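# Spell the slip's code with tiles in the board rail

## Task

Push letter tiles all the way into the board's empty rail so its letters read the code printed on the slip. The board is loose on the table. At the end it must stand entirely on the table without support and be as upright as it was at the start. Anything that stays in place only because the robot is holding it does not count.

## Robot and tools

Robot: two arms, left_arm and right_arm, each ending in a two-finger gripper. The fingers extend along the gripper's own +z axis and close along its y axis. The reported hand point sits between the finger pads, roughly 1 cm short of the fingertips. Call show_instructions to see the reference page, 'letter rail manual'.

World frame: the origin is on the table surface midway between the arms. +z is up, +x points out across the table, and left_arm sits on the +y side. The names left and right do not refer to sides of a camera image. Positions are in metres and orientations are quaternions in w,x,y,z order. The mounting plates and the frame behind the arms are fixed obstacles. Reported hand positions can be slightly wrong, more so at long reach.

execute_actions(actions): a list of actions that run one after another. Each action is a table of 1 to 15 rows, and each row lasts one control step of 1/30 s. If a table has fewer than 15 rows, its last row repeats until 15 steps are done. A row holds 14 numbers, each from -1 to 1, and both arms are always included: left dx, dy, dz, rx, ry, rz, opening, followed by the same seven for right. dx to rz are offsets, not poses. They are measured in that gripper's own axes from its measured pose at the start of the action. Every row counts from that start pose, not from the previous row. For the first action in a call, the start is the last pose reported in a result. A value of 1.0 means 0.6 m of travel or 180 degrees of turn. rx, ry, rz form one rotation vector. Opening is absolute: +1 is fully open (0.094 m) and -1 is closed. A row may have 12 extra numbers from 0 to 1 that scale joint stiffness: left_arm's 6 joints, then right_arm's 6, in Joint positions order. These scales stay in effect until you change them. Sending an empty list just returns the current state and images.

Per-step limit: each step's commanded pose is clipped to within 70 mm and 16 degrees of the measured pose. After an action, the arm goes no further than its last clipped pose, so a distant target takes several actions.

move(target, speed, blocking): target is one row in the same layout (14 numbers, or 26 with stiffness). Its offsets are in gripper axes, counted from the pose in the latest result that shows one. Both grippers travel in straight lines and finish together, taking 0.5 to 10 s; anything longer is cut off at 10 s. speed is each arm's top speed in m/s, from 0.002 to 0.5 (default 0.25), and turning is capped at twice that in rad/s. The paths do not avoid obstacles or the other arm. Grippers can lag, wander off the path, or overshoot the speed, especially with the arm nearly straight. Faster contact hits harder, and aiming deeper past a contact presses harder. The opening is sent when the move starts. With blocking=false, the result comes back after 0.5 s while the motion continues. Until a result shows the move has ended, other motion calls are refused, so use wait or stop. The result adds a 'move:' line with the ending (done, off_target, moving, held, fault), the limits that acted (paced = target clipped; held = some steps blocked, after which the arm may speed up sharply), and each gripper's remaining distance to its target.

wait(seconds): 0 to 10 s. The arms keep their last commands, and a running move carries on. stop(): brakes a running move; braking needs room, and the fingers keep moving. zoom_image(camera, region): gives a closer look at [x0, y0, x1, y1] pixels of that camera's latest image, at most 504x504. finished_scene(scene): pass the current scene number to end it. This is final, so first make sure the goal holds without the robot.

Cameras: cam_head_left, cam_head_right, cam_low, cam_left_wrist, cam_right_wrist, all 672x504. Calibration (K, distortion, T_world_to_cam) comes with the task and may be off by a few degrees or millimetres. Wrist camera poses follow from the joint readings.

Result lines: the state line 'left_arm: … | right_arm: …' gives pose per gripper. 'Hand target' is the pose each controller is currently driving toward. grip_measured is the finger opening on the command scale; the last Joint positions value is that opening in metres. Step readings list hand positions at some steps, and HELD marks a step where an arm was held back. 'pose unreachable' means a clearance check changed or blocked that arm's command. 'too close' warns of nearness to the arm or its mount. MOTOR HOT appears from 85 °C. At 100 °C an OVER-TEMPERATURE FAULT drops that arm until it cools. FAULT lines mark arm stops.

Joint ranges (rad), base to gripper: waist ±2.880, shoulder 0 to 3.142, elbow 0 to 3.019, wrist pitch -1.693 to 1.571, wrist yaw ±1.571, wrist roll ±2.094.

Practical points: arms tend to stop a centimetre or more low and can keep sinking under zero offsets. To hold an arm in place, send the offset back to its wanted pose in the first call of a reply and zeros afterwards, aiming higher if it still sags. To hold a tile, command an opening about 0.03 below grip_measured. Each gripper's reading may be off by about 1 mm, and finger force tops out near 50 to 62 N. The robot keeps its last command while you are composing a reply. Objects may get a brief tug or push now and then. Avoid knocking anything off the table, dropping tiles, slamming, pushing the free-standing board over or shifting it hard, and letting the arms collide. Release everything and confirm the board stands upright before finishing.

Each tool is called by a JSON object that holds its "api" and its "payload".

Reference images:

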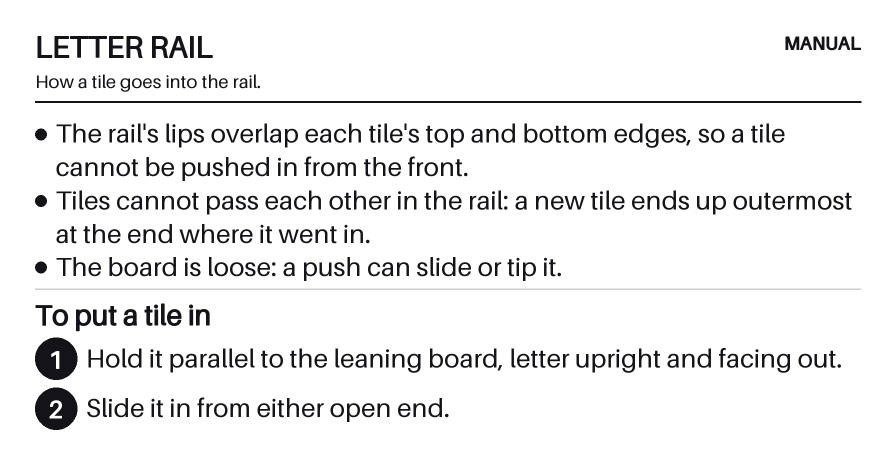

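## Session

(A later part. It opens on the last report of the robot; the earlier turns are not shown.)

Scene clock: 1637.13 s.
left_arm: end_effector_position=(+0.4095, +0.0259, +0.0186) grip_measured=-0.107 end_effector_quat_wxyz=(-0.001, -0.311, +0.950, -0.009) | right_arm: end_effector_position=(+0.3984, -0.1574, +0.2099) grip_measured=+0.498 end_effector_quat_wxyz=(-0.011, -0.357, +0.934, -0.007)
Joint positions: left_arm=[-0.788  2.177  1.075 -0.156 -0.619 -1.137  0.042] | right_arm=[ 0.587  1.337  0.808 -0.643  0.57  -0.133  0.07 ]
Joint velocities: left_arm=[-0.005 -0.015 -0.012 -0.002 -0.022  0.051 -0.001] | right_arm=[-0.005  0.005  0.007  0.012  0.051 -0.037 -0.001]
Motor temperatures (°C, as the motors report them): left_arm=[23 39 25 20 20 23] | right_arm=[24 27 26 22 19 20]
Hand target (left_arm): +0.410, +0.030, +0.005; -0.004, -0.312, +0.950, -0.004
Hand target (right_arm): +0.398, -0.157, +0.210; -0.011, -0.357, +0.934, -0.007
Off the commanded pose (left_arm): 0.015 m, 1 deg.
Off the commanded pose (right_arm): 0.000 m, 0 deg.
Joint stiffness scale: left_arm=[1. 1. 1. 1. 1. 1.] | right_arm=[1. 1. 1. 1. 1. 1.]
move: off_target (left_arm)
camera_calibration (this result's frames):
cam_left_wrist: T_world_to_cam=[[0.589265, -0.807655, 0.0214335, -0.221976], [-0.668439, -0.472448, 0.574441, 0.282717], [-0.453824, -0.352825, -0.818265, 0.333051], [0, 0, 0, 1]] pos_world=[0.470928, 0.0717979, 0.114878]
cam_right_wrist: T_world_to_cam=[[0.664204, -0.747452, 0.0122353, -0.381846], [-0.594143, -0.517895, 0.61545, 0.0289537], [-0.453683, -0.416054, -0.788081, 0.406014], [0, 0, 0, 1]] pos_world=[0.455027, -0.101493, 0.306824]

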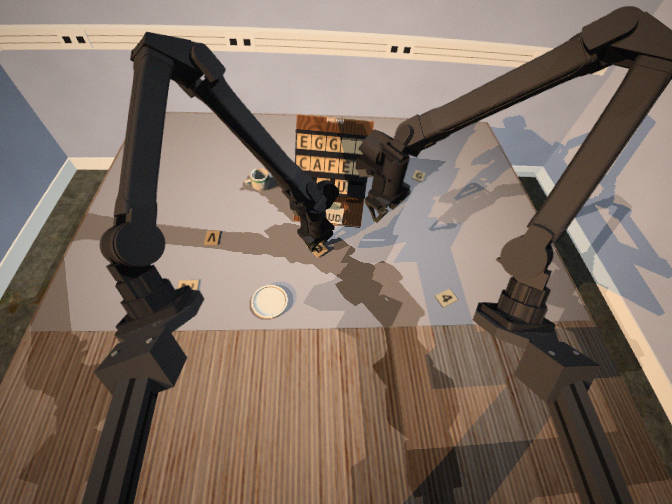

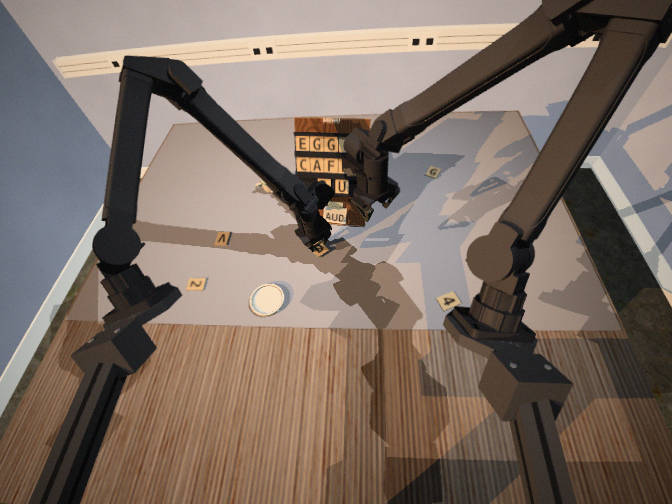

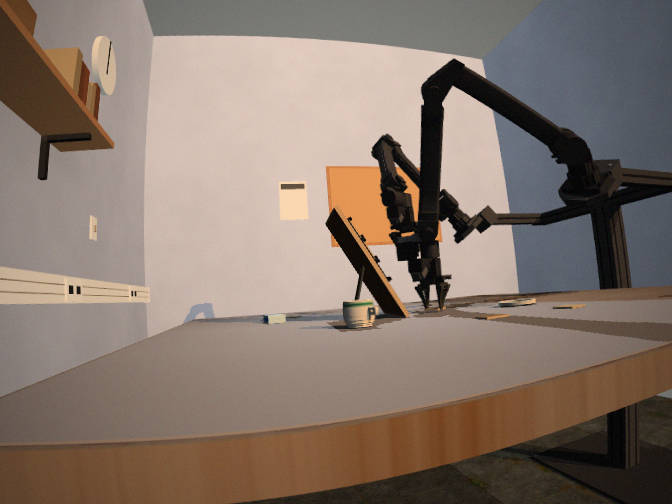

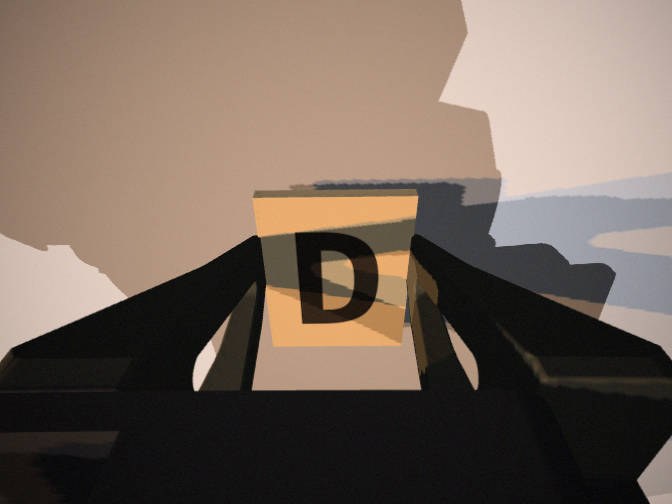

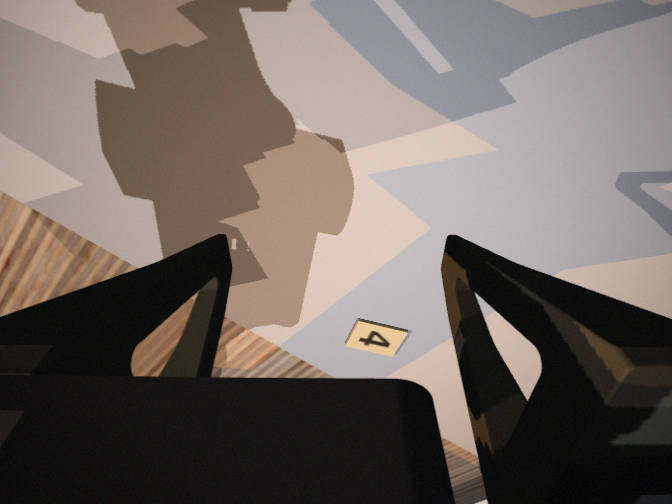

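{"api": "execute_actions", "payload": {"actions": [[[-0.0047,0.0049,0.024,-0.0035,0.001,0,-0.125,0,0,0,0,0,0,0.5],[-0.0047,0.0049,0.0252,-0.0035,0.001,0,-0.125,0,0,0,0,0,0,0.5],[-0.0047,0.0049,0.0264,-0.0035,0.001,0,-0.125,0,0,0,0,0,0,0.5],[-0.0047,0.0049,0.0276,-0.0035,0.001,0,-0.125,0,0,0,0,0,0,0.5],[-0.0047,0.0049,0.0288,-0.0035,0.001,0,-0.125,0,0,0,0,0,0,0.5],[-0.0047,0.0049,0.03,-0.0035,0.001,0,-0.125,0,0,0,0,0,0,0.5],[-0.0047,0.0049,0.0312,-0.0035,0.001,0,-0.125,0,0,0,0,0,0,0.5],[-0.0047,0.0049,0.0324,-0.0035,0.001,0,-0.125,0,0,0,0,0,0,0.5],[-0.0047,0.0049,0.0336,-0.0035,0.001,0,-0.125,0,0,0,0,0,0,0.5],[-0.0047,0.0049,0.0348,-0.0035,0.001,0,-0.125,0,0,0,0,0,0,0.5],[-0.0047,0.0049,0.036,-0.0035,0.001,0,-0.125,0,0,0,0,0,0,0.5],[-0.0047,0.0049,0.037,-0.0035,0.001,0,-0.125,0,0,0,0,0,0,0.5]]]}}

{"api": "wait", "payload": {"seconds": 0.3}}

{"api": "zoom_image", "payload": {"camera": "cam_low", "region": [390, 280, 470, 325]}}

Scene clock: 1647.73 s.
left_arm: end_effector_position=(+0.4105, +0.0240, +0.0135) grip_measured=-0.107 end_effector_quat_wxyz=(-0.001, -0.309, +0.951, -0.012) | right_arm: end_effector_position=(+0.3984, -0.1574, +0.2099) grip_measured=+0.498 end_effector_quat_wxyz=(-0.011, -0.357, +0.934, -0.007)
Joint positions: left_arm=[-0.783  2.19   1.082 -0.142 -0.614 -1.124  0.042] | right_arm=[ 0.587  1.337  0.808 -0.643  0.57  -0.133  0.07 ]
Joint velocities: left_arm=[ 0.034  0.034  0.037  0.012 -0.11  -0.022  0.   ] | right_arm=[ 0.005 -0.005 -0.017 -0.002 -0.007 -0.066  0.002]
Motor temperatures (°C, as the motors report them): left_arm=[23 39 25 20 20 23] | right_arm=[24 27 26 22 19 20]
Hand target (left_arm): +0.410, +0.030, -0.003; -0.005, -0.311, +0.950, -0.004
Hand target (right_arm): +0.398, -0.157, +0.210; -0.011, -0.357, +0.934, -0.007
Off the commanded pose (left_arm): 0.018 m, 1 deg.
Off the commanded pose (right_arm): 0.000 m, 0 deg.
Joint stiffness scale: left_arm=[1. 1. 1. 1. 1. 1.] | right_arm=[1. 1. 1. 1. 1. 1.]
Step readings (end_effector_position):
0: left_arm (+0.4095, +0.0259, +0.0186) | right_arm (+0.3984, -0.1574, +0.2099)
1: left_arm (+0.4094, +0.0258, +0.0186) | right_arm (+0.3984, -0.1574, +0.2099)
2: left_arm (+0.4093, +0.0256, +0.0186) | right_arm (+0.3984, -0.1574, +0.2099)
4: left_arm (+0.4096, +0.0253, +0.0186) | right_arm (+0.3984, -0.1574, +0.2099)
8: left_arm (+0.4102, +0.0246, +0.0182) | right_arm (+0.3984, -0.1574, +0.2099)
15: end_effector_position above
camera_calibration (this result's frames):
cam_left_wrist: T_world_to_cam=[[0.586855, -0.809222, 0.0275752, -0.223113], [-0.671169, -0.467123, 0.575611, 0.28639], [-0.452916, -0.356308, -0.817259, 0.32832], [0, 0, 0, 1]] pos_world=[0.471853, 0.0702141, 0.109625]
cam_right_wrist: T_world_to_cam=[[0.664204, -0.747452, 0.0122353, -0.381846], [-0.594143, -0.517895, 0.61545, 0.0289537], [-0.453683, -0.416054, -0.788081, 0.406014], [0, 0, 0, 1]] pos_world=[0.455027, -0.101493, 0.306824]

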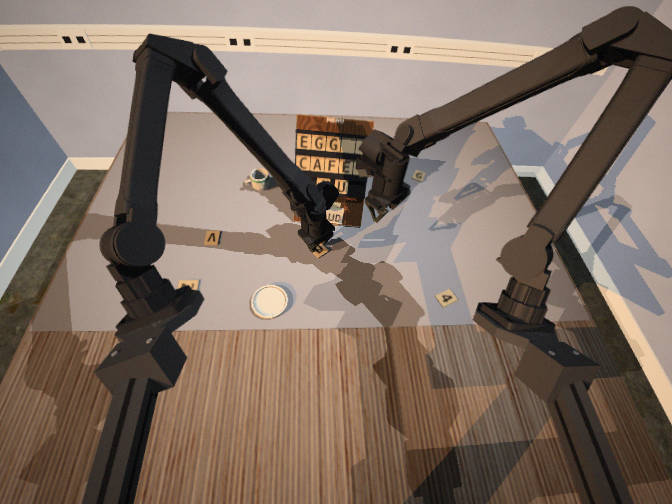

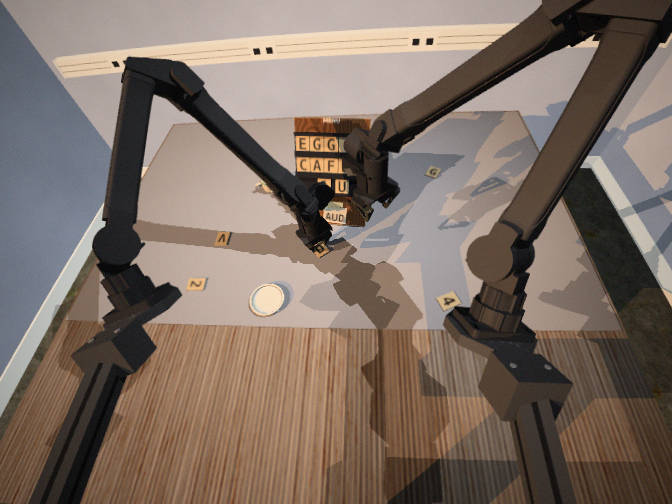

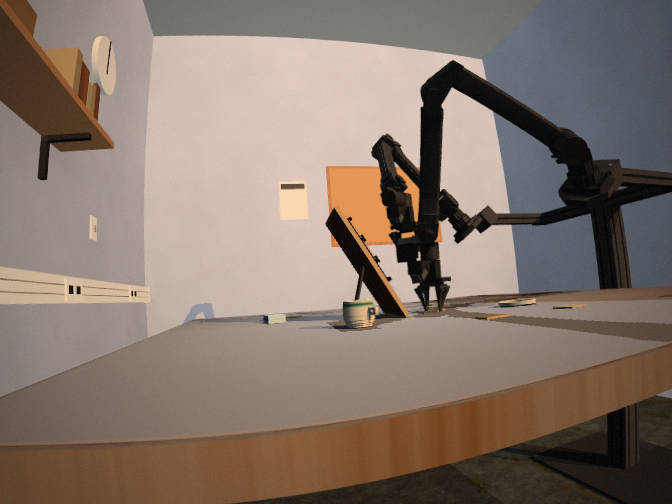

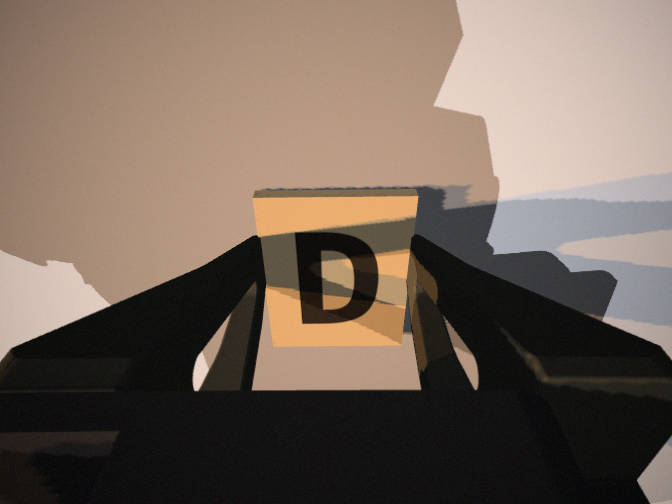

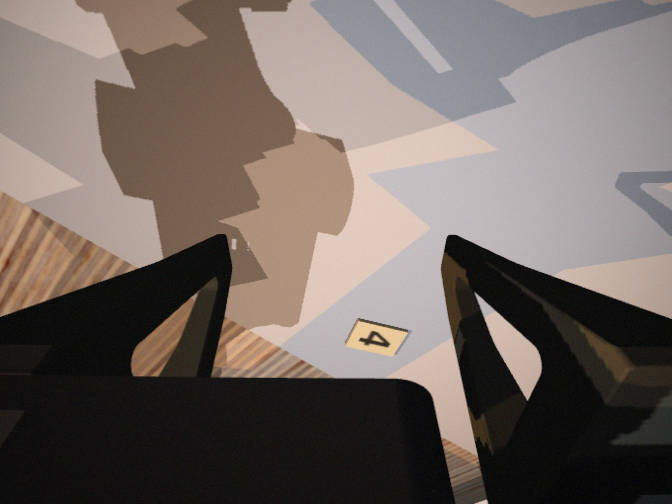

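Scene clock: 1648.03 s.
left_arm: end_effector_position=(+0.4101, +0.0246, +0.0126) grip_measured=-0.107 end_effector_quat_wxyz=(-0.002, -0.309, +0.951, -0.011) | right_arm: end_effector_position=(+0.3984, -0.1574, +0.2099) grip_measured=+0.498 end_effector_quat_wxyz=(-0.011, -0.357, +0.934, -0.007)
Joint positions: left_arm=[-0.781  2.191  1.082 -0.142 -0.614 -1.122  0.042] | right_arm=[ 0.587  1.337  0.808 -0.643  0.57  -0.133  0.07 ]
Joint velocities: left_arm=[-0.024  0.005  0.007  0.002 -0.051 -0.007 -0.001] | right_arm=[-0.005  0.005 -0.017 -0.012  0.022  0.007 -0.   ]
Motor temperatures (°C, as the motors report them): left_arm=[23 39 25 20 20 23] | right_arm=[24 27 26 22 19 20]
Hand target (left_arm): +0.410, +0.030, -0.003; -0.005, -0.311, +0.950, -0.004
Hand target (right_arm): +0.398, -0.157, +0.210; -0.011, -0.357, +0.934, -0.007
Off the commanded pose (left_arm): 0.017 m, 1 deg.
Off the commanded pose (right_arm): 0.000 m, 0 deg.
Joint stiffness scale: left_arm=[1. 1. 1. 1. 1. 1.] | right_arm=[1. 1. 1. 1. 1. 1.]
wait: 0.30 s; at rest by 0.17 s
camera_calibration (this result's frames):
cam_left_wrist: T_world_to_cam=[[0.58606, -0.809858, 0.0257829, -0.22199], [-0.670897, -0.467165, 0.575895, 0.286826], [-0.454348, -0.354806, -0.817117, 0.328275], [0, 0, 0, 1]] pos_world=[0.471681, 0.0706882, 0.108781]
cam_right_wrist: T_world_to_cam=[[0.664204, -0.747452, 0.0122353, -0.381846], [-0.594143, -0.517895, 0.61545, 0.0289537], [-0.453683, -0.416054, -0.788081, 0.406014], [0, 0, 0, 1]] pos_world=[0.455027, -0.101493, 0.306824]

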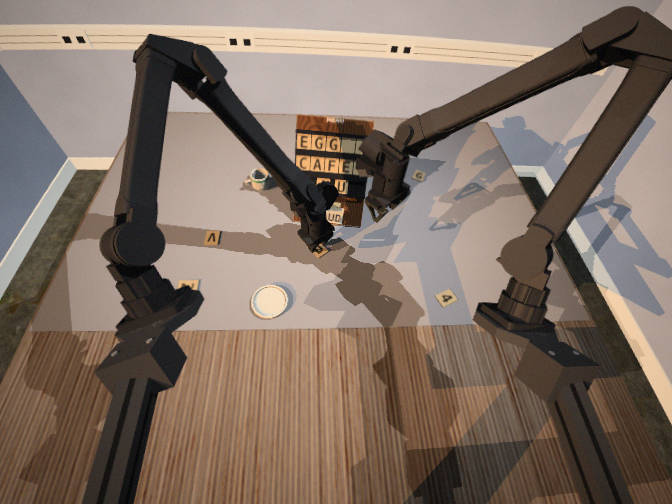

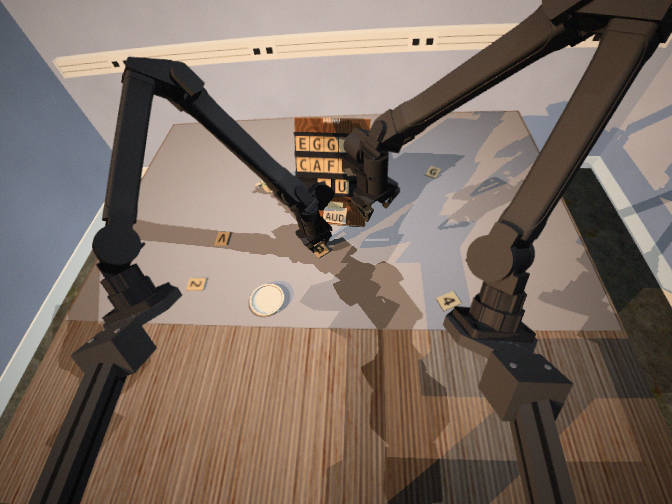

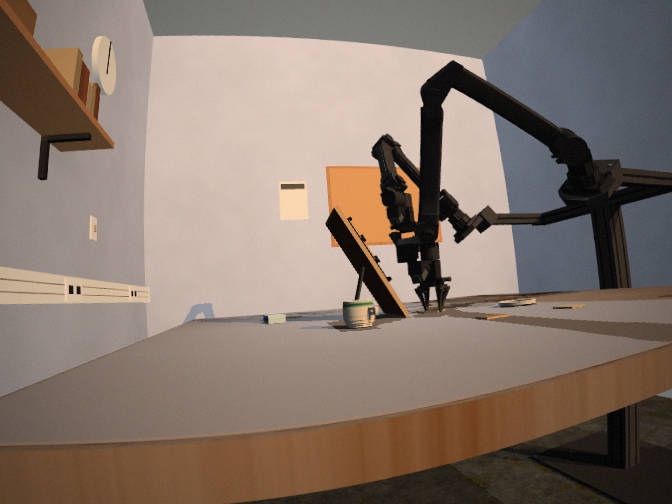

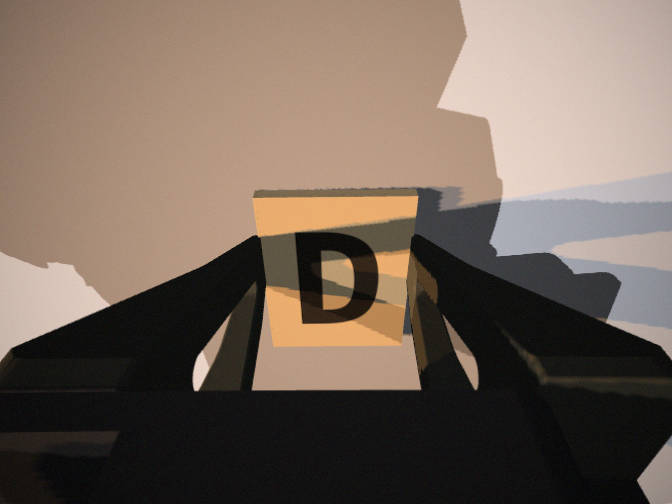

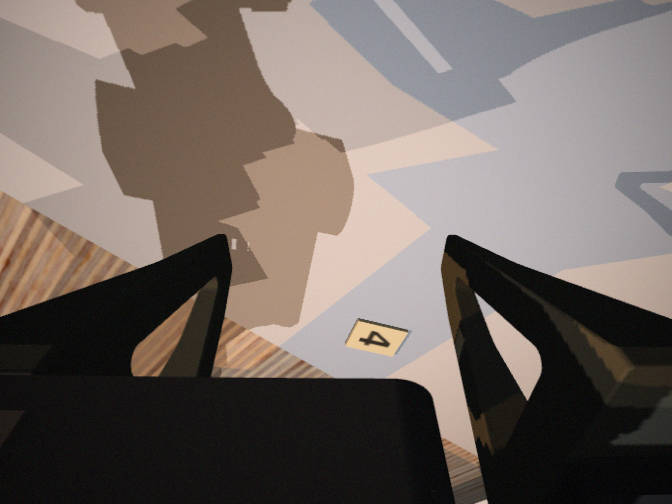

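Region (390, 280, 470, 325) of cam_low's 672x504 image, scaled by 6.300, with more detail than that image has; it fills the top 284 rows of this view, and the rest is white.

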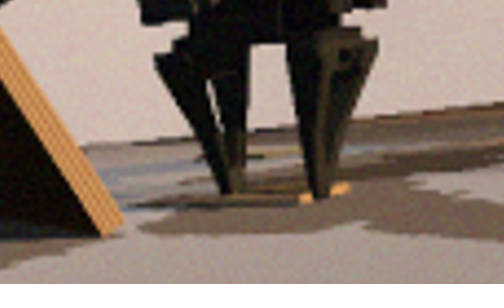

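{"api": "execute_actions", "payload": {"actions": [[[-0.005,0.007,0.024,-0.0045,0.001,0,-0.11,0,0,0,0,0,0,0.5],[-0.005,0.007,0.022,-0.0045,0.001,0,-0.1,0,0,0,0,0,0,0.5],[-0.005,0.007,0.021,-0.0045,0.001,0,-0.08,0,0,0,0,0,0,0.5],[-0.005,0.007,0.02,-0.0045,0.001,0,-0.05,0,0,0,0,0,0,0.5],[-0.005,0.007,0.02,-0.0045,0.001,0,0.0,0,0,0,0,0,0,0.5],[-0.005,0.007,0.02,-0.0045,0.001,0,0.06,0,0,0,0,0,0,0.5],[-0.005,0.007,0.02,-0.0045,0.001,0,0.12,0,0,0,0,0,0,0.5],[-0.005,0.007,0.02,-0.0045,0.001,0,0.2,0,0,0,0,0,0,0.5]]]}}

{"api": "move", "payload": {"target": [0,0,-0.15,0,0,0,0.3,0,0,0,0,0,0,0.5], "speed": 0.2}}

Scene clock: 1655.20 s.
left_arm: end_effector_position=(+0.4100, +0.0245, +0.0127) grip_measured=+0.198 end_effector_quat_wxyz=(-0.002, -0.308, +0.951, -0.012) | right_arm: end_effector_position=(+0.3984, -0.1574, +0.2099) grip_measured=+0.498 end_effector_quat_wxyz=(-0.011, -0.357, +0.934, -0.007)
Joint positions: left_arm=[-0.781  2.191  1.082 -0.142 -0.613 -1.121  0.056] | right_arm=[ 0.587  1.337  0.808 -0.643  0.57  -0.133  0.07 ]
Joint velocities: left_arm=[-0.005 -0.005 -0.012 -0.017  0.022 -0.051 -0.001] | right_arm=[-0.005 -0.005 -0.007 -0.012 -0.022  0.007  0.001]
Motor temperatures (°C, as the motors report them): left_arm=[23 38 25 20 20 23] | right_arm=[24 27 26 22 19 20]
Hand target (left_arm): +0.410, +0.030, +0.001; -0.006, -0.309, +0.951, -0.005
Hand target (right_arm): +0.398, -0.157, +0.210; -0.011, -0.357, +0.934, -0.007
Off the commanded pose (left_arm): 0.013 m, 1 deg.
Off the commanded pose (right_arm): 0.000 m, 0 deg.
Joint stiffness scale: left_arm=[1. 1. 1. 1. 1. 1.] | right_arm=[1. 1. 1. 1. 1. 1.]
Step readings (end_effector_position):
0: left_arm (+0.4101, +0.0246, +0.0126) | right_arm (+0.3984, -0.1574, +0.2099)
1: left_arm (+0.4101, +0.0245, +0.0127) | right_arm (+0.3984, -0.1574, +0.2099)
2: left_arm (+0.4100, +0.0245, +0.0127) | right_arm (+0.3984, -0.1574, +0.2099)
4: left_arm (+0.4100, +0.0245, +0.0127) | right_arm (+0.3984, -0.1574, +0.2099)
8: left_arm (+0.4100, +0.0245, +0.0127) | right_arm (+0.3984, -0.1574, +0.2099)
15: end_effector_position above
camera_calibration (this result's frames):
cam_left_wrist: T_world_to_cam=[[0.585133, -0.810511, 0.0262935, -0.221687], [-0.67114, -0.465808, 0.576709, 0.286737], [-0.455181, -0.355098, -0.816526, 0.328515], [0, 0, 0, 1]] pos_world=[0.471691, 0.07054, 0.108707]
cam_right_wrist: T_world_to_cam=[[0.664204, -0.747452, 0.0122353, -0.381846], [-0.594143, -0.517895, 0.61545, 0.0289537], [-0.453683, -0.416054, -0.788081, 0.406014], [0, 0, 0, 1]] pos_world=[0.455027, -0.101493, 0.306824]

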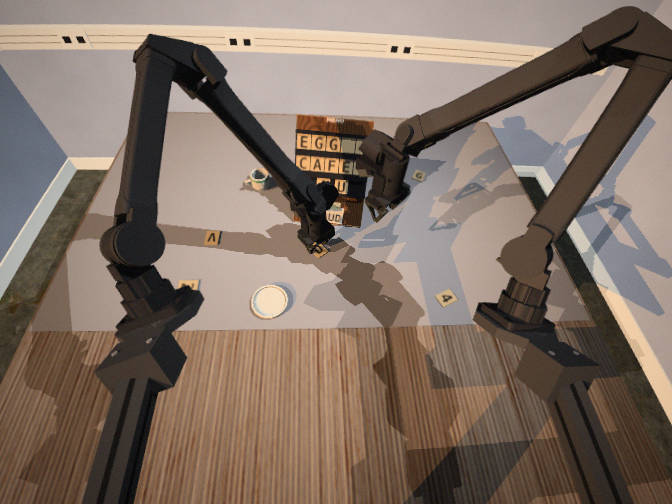

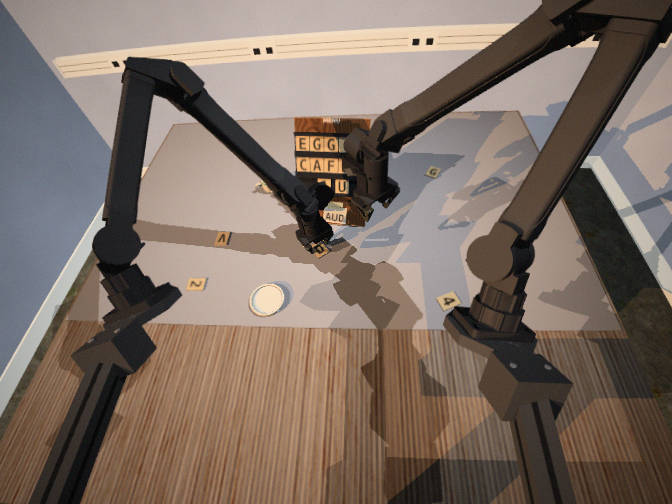

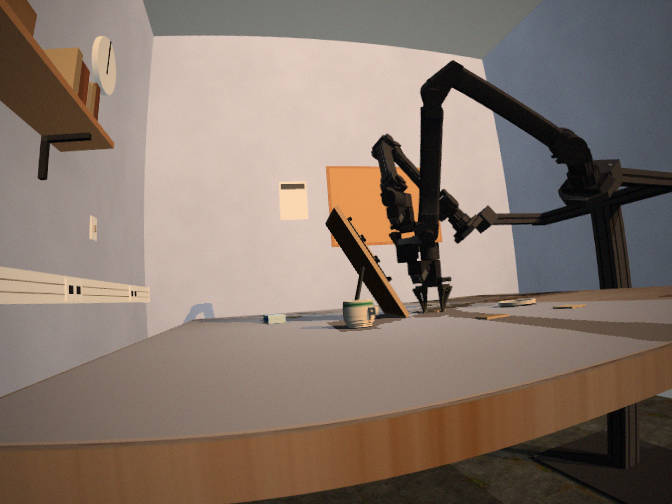

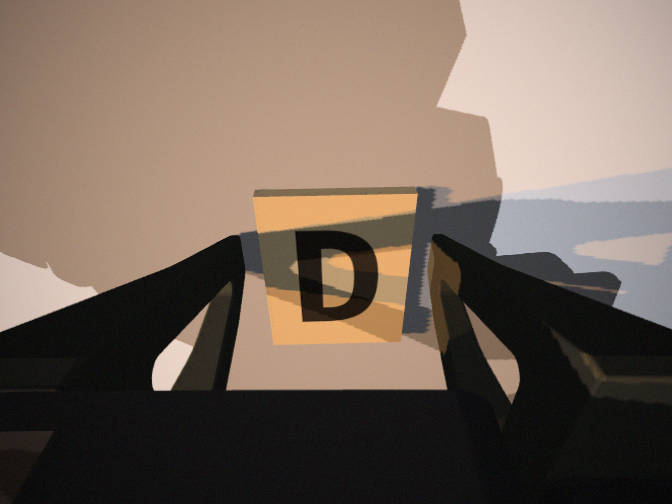

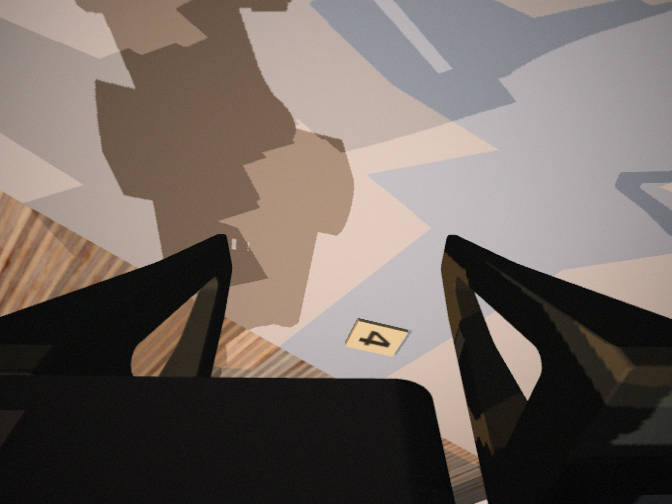

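Scene clock: 1656.17 s.
left_arm: end_effector_position=(+0.4167, +0.0235, +0.1055) grip_measured=+0.299 end_effector_quat_wxyz=(+0.003, -0.307, +0.952, -0.019) | right_arm: end_effector_position=(+0.3984, -0.1574, +0.2099) grip_measured=+0.498 end_effector_quat_wxyz=(-0.011, -0.357, +0.934, -0.007)
Joint positions: left_arm=[-0.892  1.993  1.021 -0.332 -0.643 -1.235  0.061] | right_arm=[ 0.587  1.337  0.808 -0.643  0.57  -0.133  0.07 ]
Joint velocities: left_arm=[-0.015 -0.005  0.007 -0.002  0.022 -0.022  0.001] | right_arm=[-0.005 -0.015  0.002 -0.002  0.007 -0.037  0.   ]
Motor temperatures (°C, as the motors report them): left_arm=[23 39 25 20 20 23] | right_arm=[24 27 26 22 19 20]
Hand target (left_arm): +0.410, +0.027, +0.103; -0.001, -0.308, +0.951, -0.012
Hand target (right_arm): +0.398, -0.157, +0.210; -0.011, -0.357, +0.934, -0.007
Off the commanded pose (left_arm): 0.008 m, 1 deg.
Off the commanded pose (right_arm): 0.000 m, 0 deg.
Joint stiffness scale: left_arm=[1. 1. 1. 1. 1. 1.] | right_arm=[1. 1. 1. 1. 1. 1.]
move: done
camera_calibration (this result's frames):
cam_left_wrist: T_world_to_cam=[[0.581699, -0.812191, 0.0444142, -0.22921], [-0.681595, -0.456911, 0.571542, 0.241904], [-0.443908, -0.362738, -0.81937, 0.402751], [0, 0, 0, 1]] pos_world=[0.476996, 0.0704597, 0.201924]
cam_right_wrist: T_world_to_cam=[[0.664204, -0.747452, 0.0122353, -0.381846], [-0.594143, -0.517895, 0.61545, 0.0289537], [-0.453683, -0.416054, -0.788081, 0.406014], [0, 0, 0, 1]] pos_world=[0.455027, -0.101493, 0.306824]

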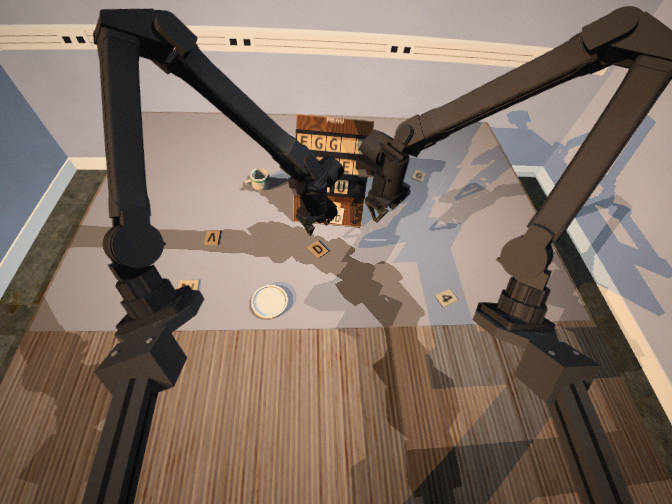

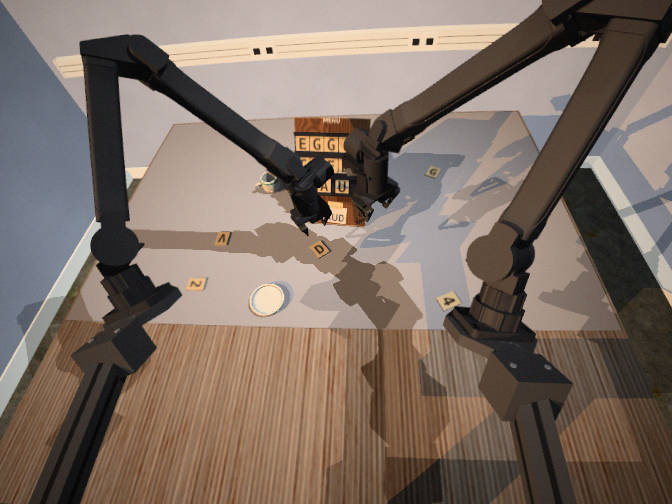

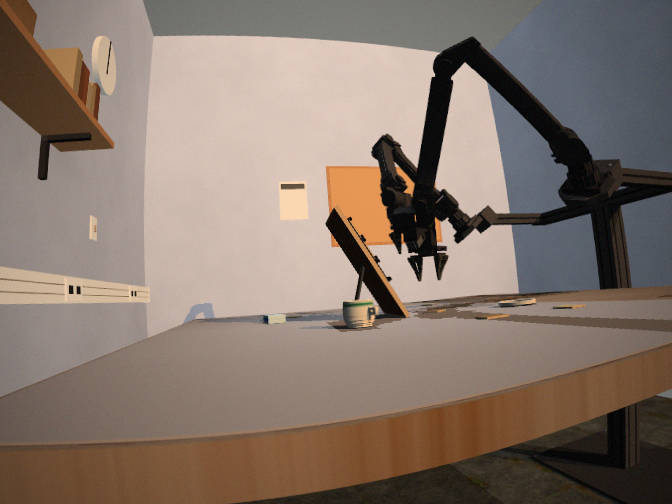

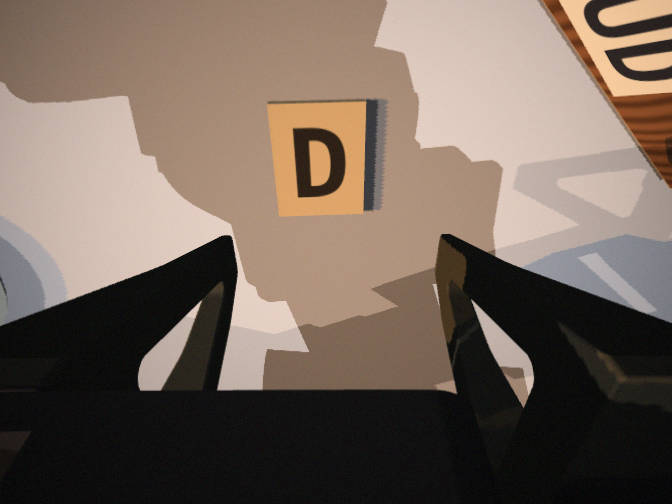

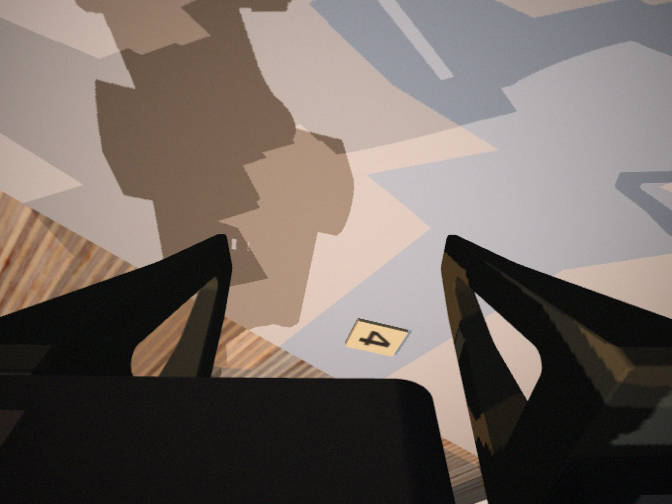

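{"api": "move", "payload": {"target": [-0.362,0.266,-0.075,0,0,0,1,-0.2078,0.213,0.233,-0.0016,-0.008,0.032,0.35], "speed": 0.25}}

Scene clock: 1668.57 s.
left_arm: end_effector_position=(+0.4995, +0.2820, +0.1412) grip_measured=+1.000 end_effector_quat_wxyz=(+0.005, -0.317, +0.948, -0.024) | right_arm: end_effector_position=(+0.3959, +0.0078, +0.0610) grip_measured=+0.352 end_effector_quat_wxyz=(-0.011, -0.318, +0.948, -0.005)
Joint positions: left_arm=[-0.409  1.455  0.813 -0.379 -0.442 -0.734  0.094] | right_arm=[ 0.66   1.973  1.17  -0.414  0.593  0.03   0.063]
Joint velocities: left_arm=[-0.015  0.005  0.002  0.002 -0.081  0.007  0.   ] | right_arm=[ 0.005 -0.005 -0.007 -0.002 -0.037  0.037  0.001]
Motor temperatures (°C, as the motors report them): left_arm=[24 39 25 20 20 23] | right_arm=[24 27 26 22 19 20]
Hand target (left_arm): +0.494, +0.284, +0.141; -0.000, -0.308, +0.951, -0.021
Hand target (right_arm): +0.403, +0.019, +0.066; +0.001, -0.309, +0.951, +0.000
Off the commanded pose (left_arm): 0.002 m, 1 deg.
Off the commanded pose (right_arm): 0.014 m, 2 deg.
Joint stiffness scale: left_arm=[1. 1. 1. 1. 1. 1.] | right_arm=[1. 1. 1. 1. 1. 1.]
move: off_target (right_arm)
camera_calibration (this result's frames):
cam_left_wrist: T_world_to_cam=[[0.599766, -0.798397, 0.053313, -0.0832054], [-0.674321, -0.468441, 0.570836, 0.395764], [-0.43078, -0.378318, -0.819332, 0.560345], [0, 0, 0, 1]] pos_world=[0.558161, 0.33095, 0.237628]
cam_right_wrist: T_world_to_cam=[[0.6009, -0.799258, 0.0103404, -0.22928], [-0.634021, -0.468714, 0.615081, 0.220035], [-0.486761, -0.376158, -0.788396, 0.369091], [0, 0, 0, 1]] pos_world=[0.45694, 0.058716, 0.158022]

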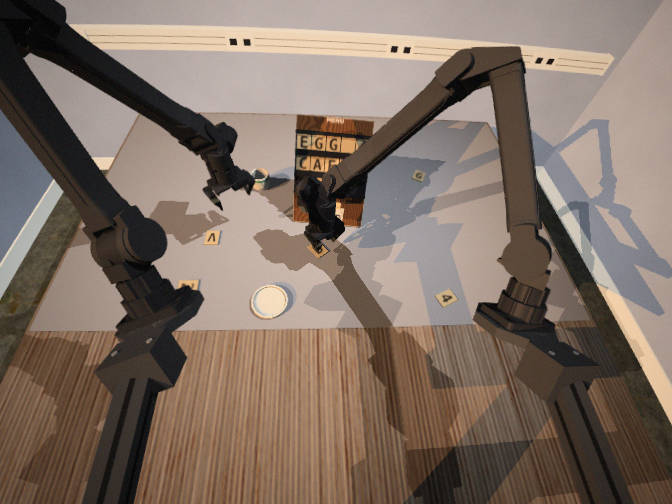

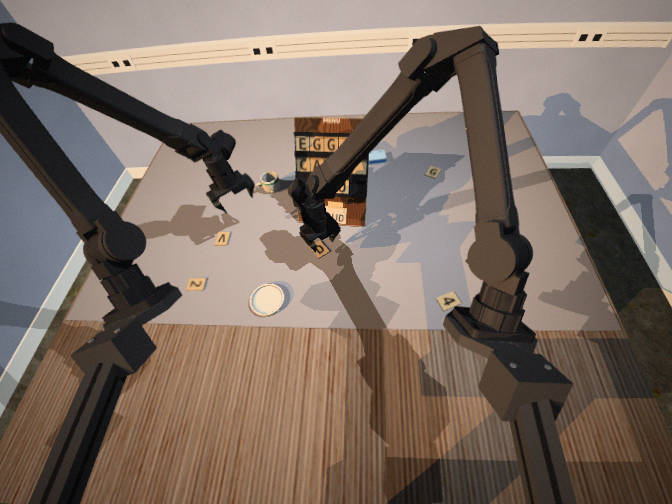

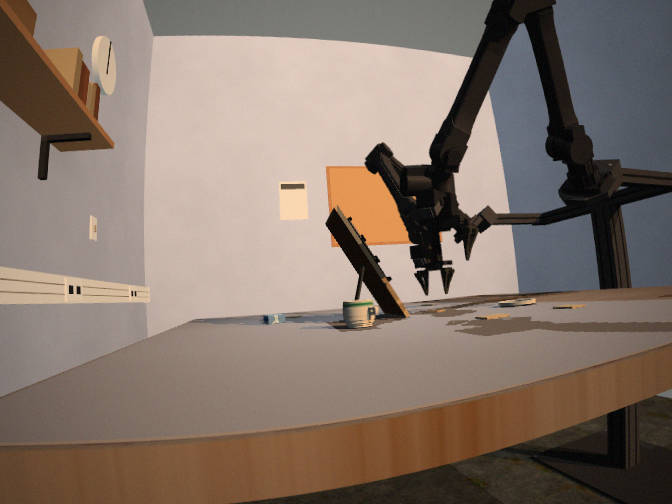

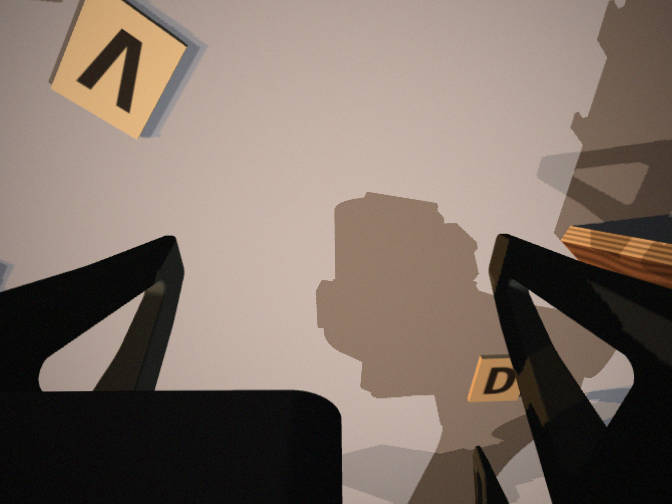

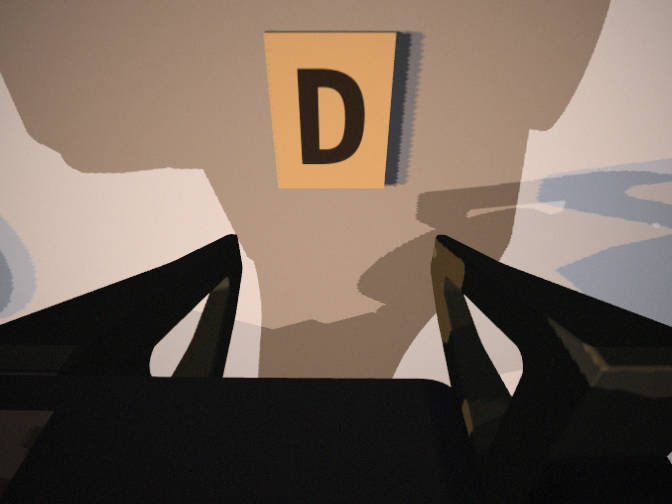

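{"api": "move", "payload": {"target": [-0.08,-0.21,0.015,0.3843,0.0984,-0.0583,1,-0.063,0.0107,0.043,-0.0013,-0.016,0.006,0.35], "speed": 0.3}}

Scene clock: 1688.97 s.
left_arm: end_effector_position=(+0.6116, +0.2042, +0.1486) grip_measured=+1.000 end_effector_quat_wxyz=(+0.050, -0.322, +0.727, -0.604) | right_arm: end_effector_position=(+0.4133, +0.0329, +0.0425) grip_measured=+0.352 end_effector_quat_wxyz=(+0.009, -0.312, +0.950, +0.005)
Joint positions: left_arm=[-0.168  1.74   0.871  0.478  0.847 -0.888  0.094] | right_arm=[ 0.653  2.039  1.246 -0.368  0.585  0.007  0.063]
Joint velocities: left_arm=[ 0.005 -0.005  0.007 -0.002 -0.007 -0.051  0.   ] | right_arm=[ 0.015  0.015 -0.017 -0.007  0.007  0.007 -0.   ]
Motor temperatures (°C, as the motors report them): left_arm=[23 38 25 20 20 23] | right_arm=[24 27 26 22 19 20]
Hand target (left_arm): +0.615, +0.211, +0.137; +0.051, -0.334, +0.724, -0.601
Hand target (right_arm): +0.422, +0.035, +0.034; +0.012, -0.309, +0.951, +0.004
Off the commanded pose (left_arm): 0.012 m, 1 deg.
Off the commanded pose (right_arm): 0.012 m, 1 deg.
Joint stiffness scale: left_arm=[1. 1. 1. 1. 1. 1.] | right_arm=[1. 1. 1. 1. 1. 1.]
move: off_target (left_arm, right_arm)
camera_calibration (this result's frames):
cam_left_wrist: T_world_to_cam=[[0.403792, -0.0592534, 0.91293, -0.371791], [-0.912545, 0.0447211, 0.406525, 0.496047], [-0.0649152, -0.997241, -0.0360133, 0.37157], [0, 0, 0, 1]] pos_world=[0.626912, 0.326331, 0.151145]
cam_right_wrist: T_world_to_cam=[[0.589516, -0.807749, 0.00345581, -0.214175], [-0.659028, -0.478494, 0.580281, 0.266418], [-0.467068, -0.344362, -0.814409, 0.364301], [0, 0, 0, 1]] pos_world=[0.471989, 0.0799308, 0.142833]

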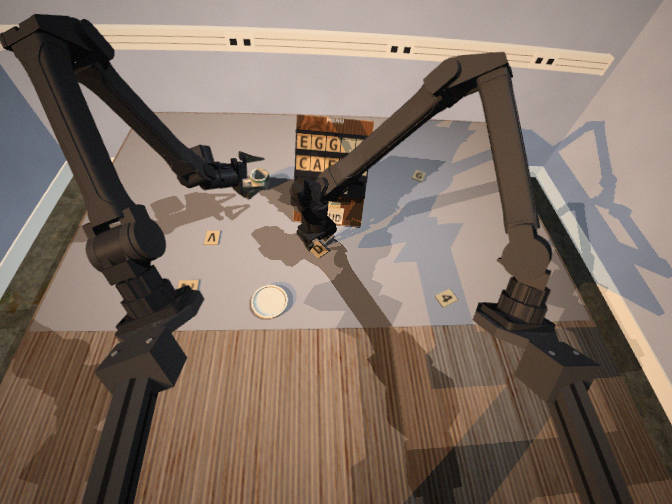

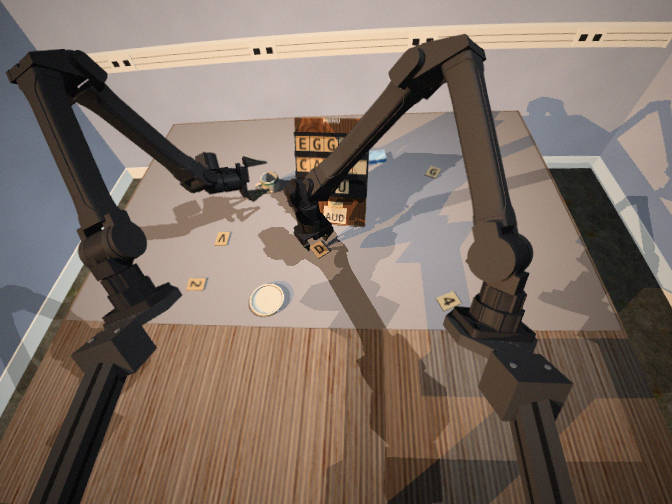

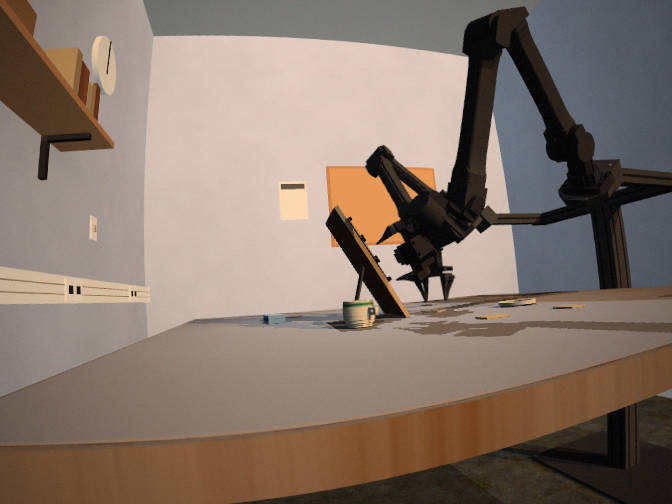

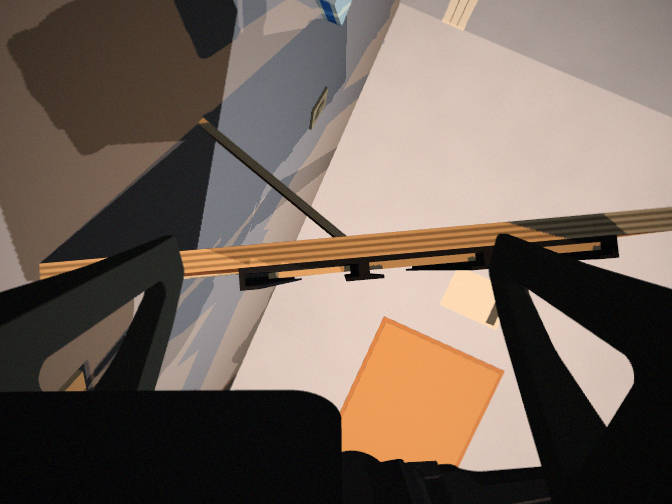

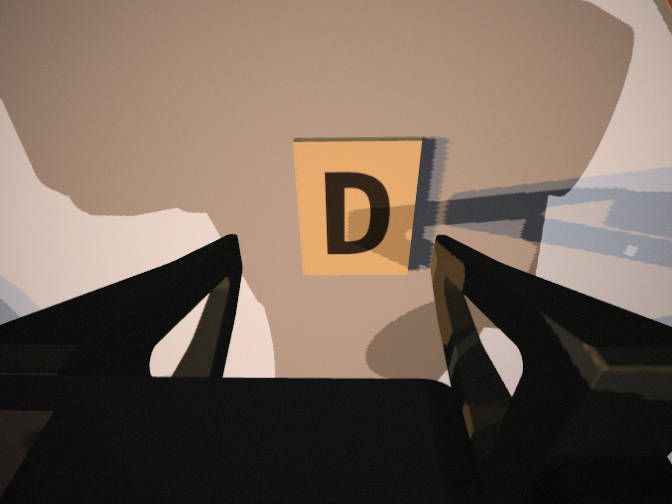

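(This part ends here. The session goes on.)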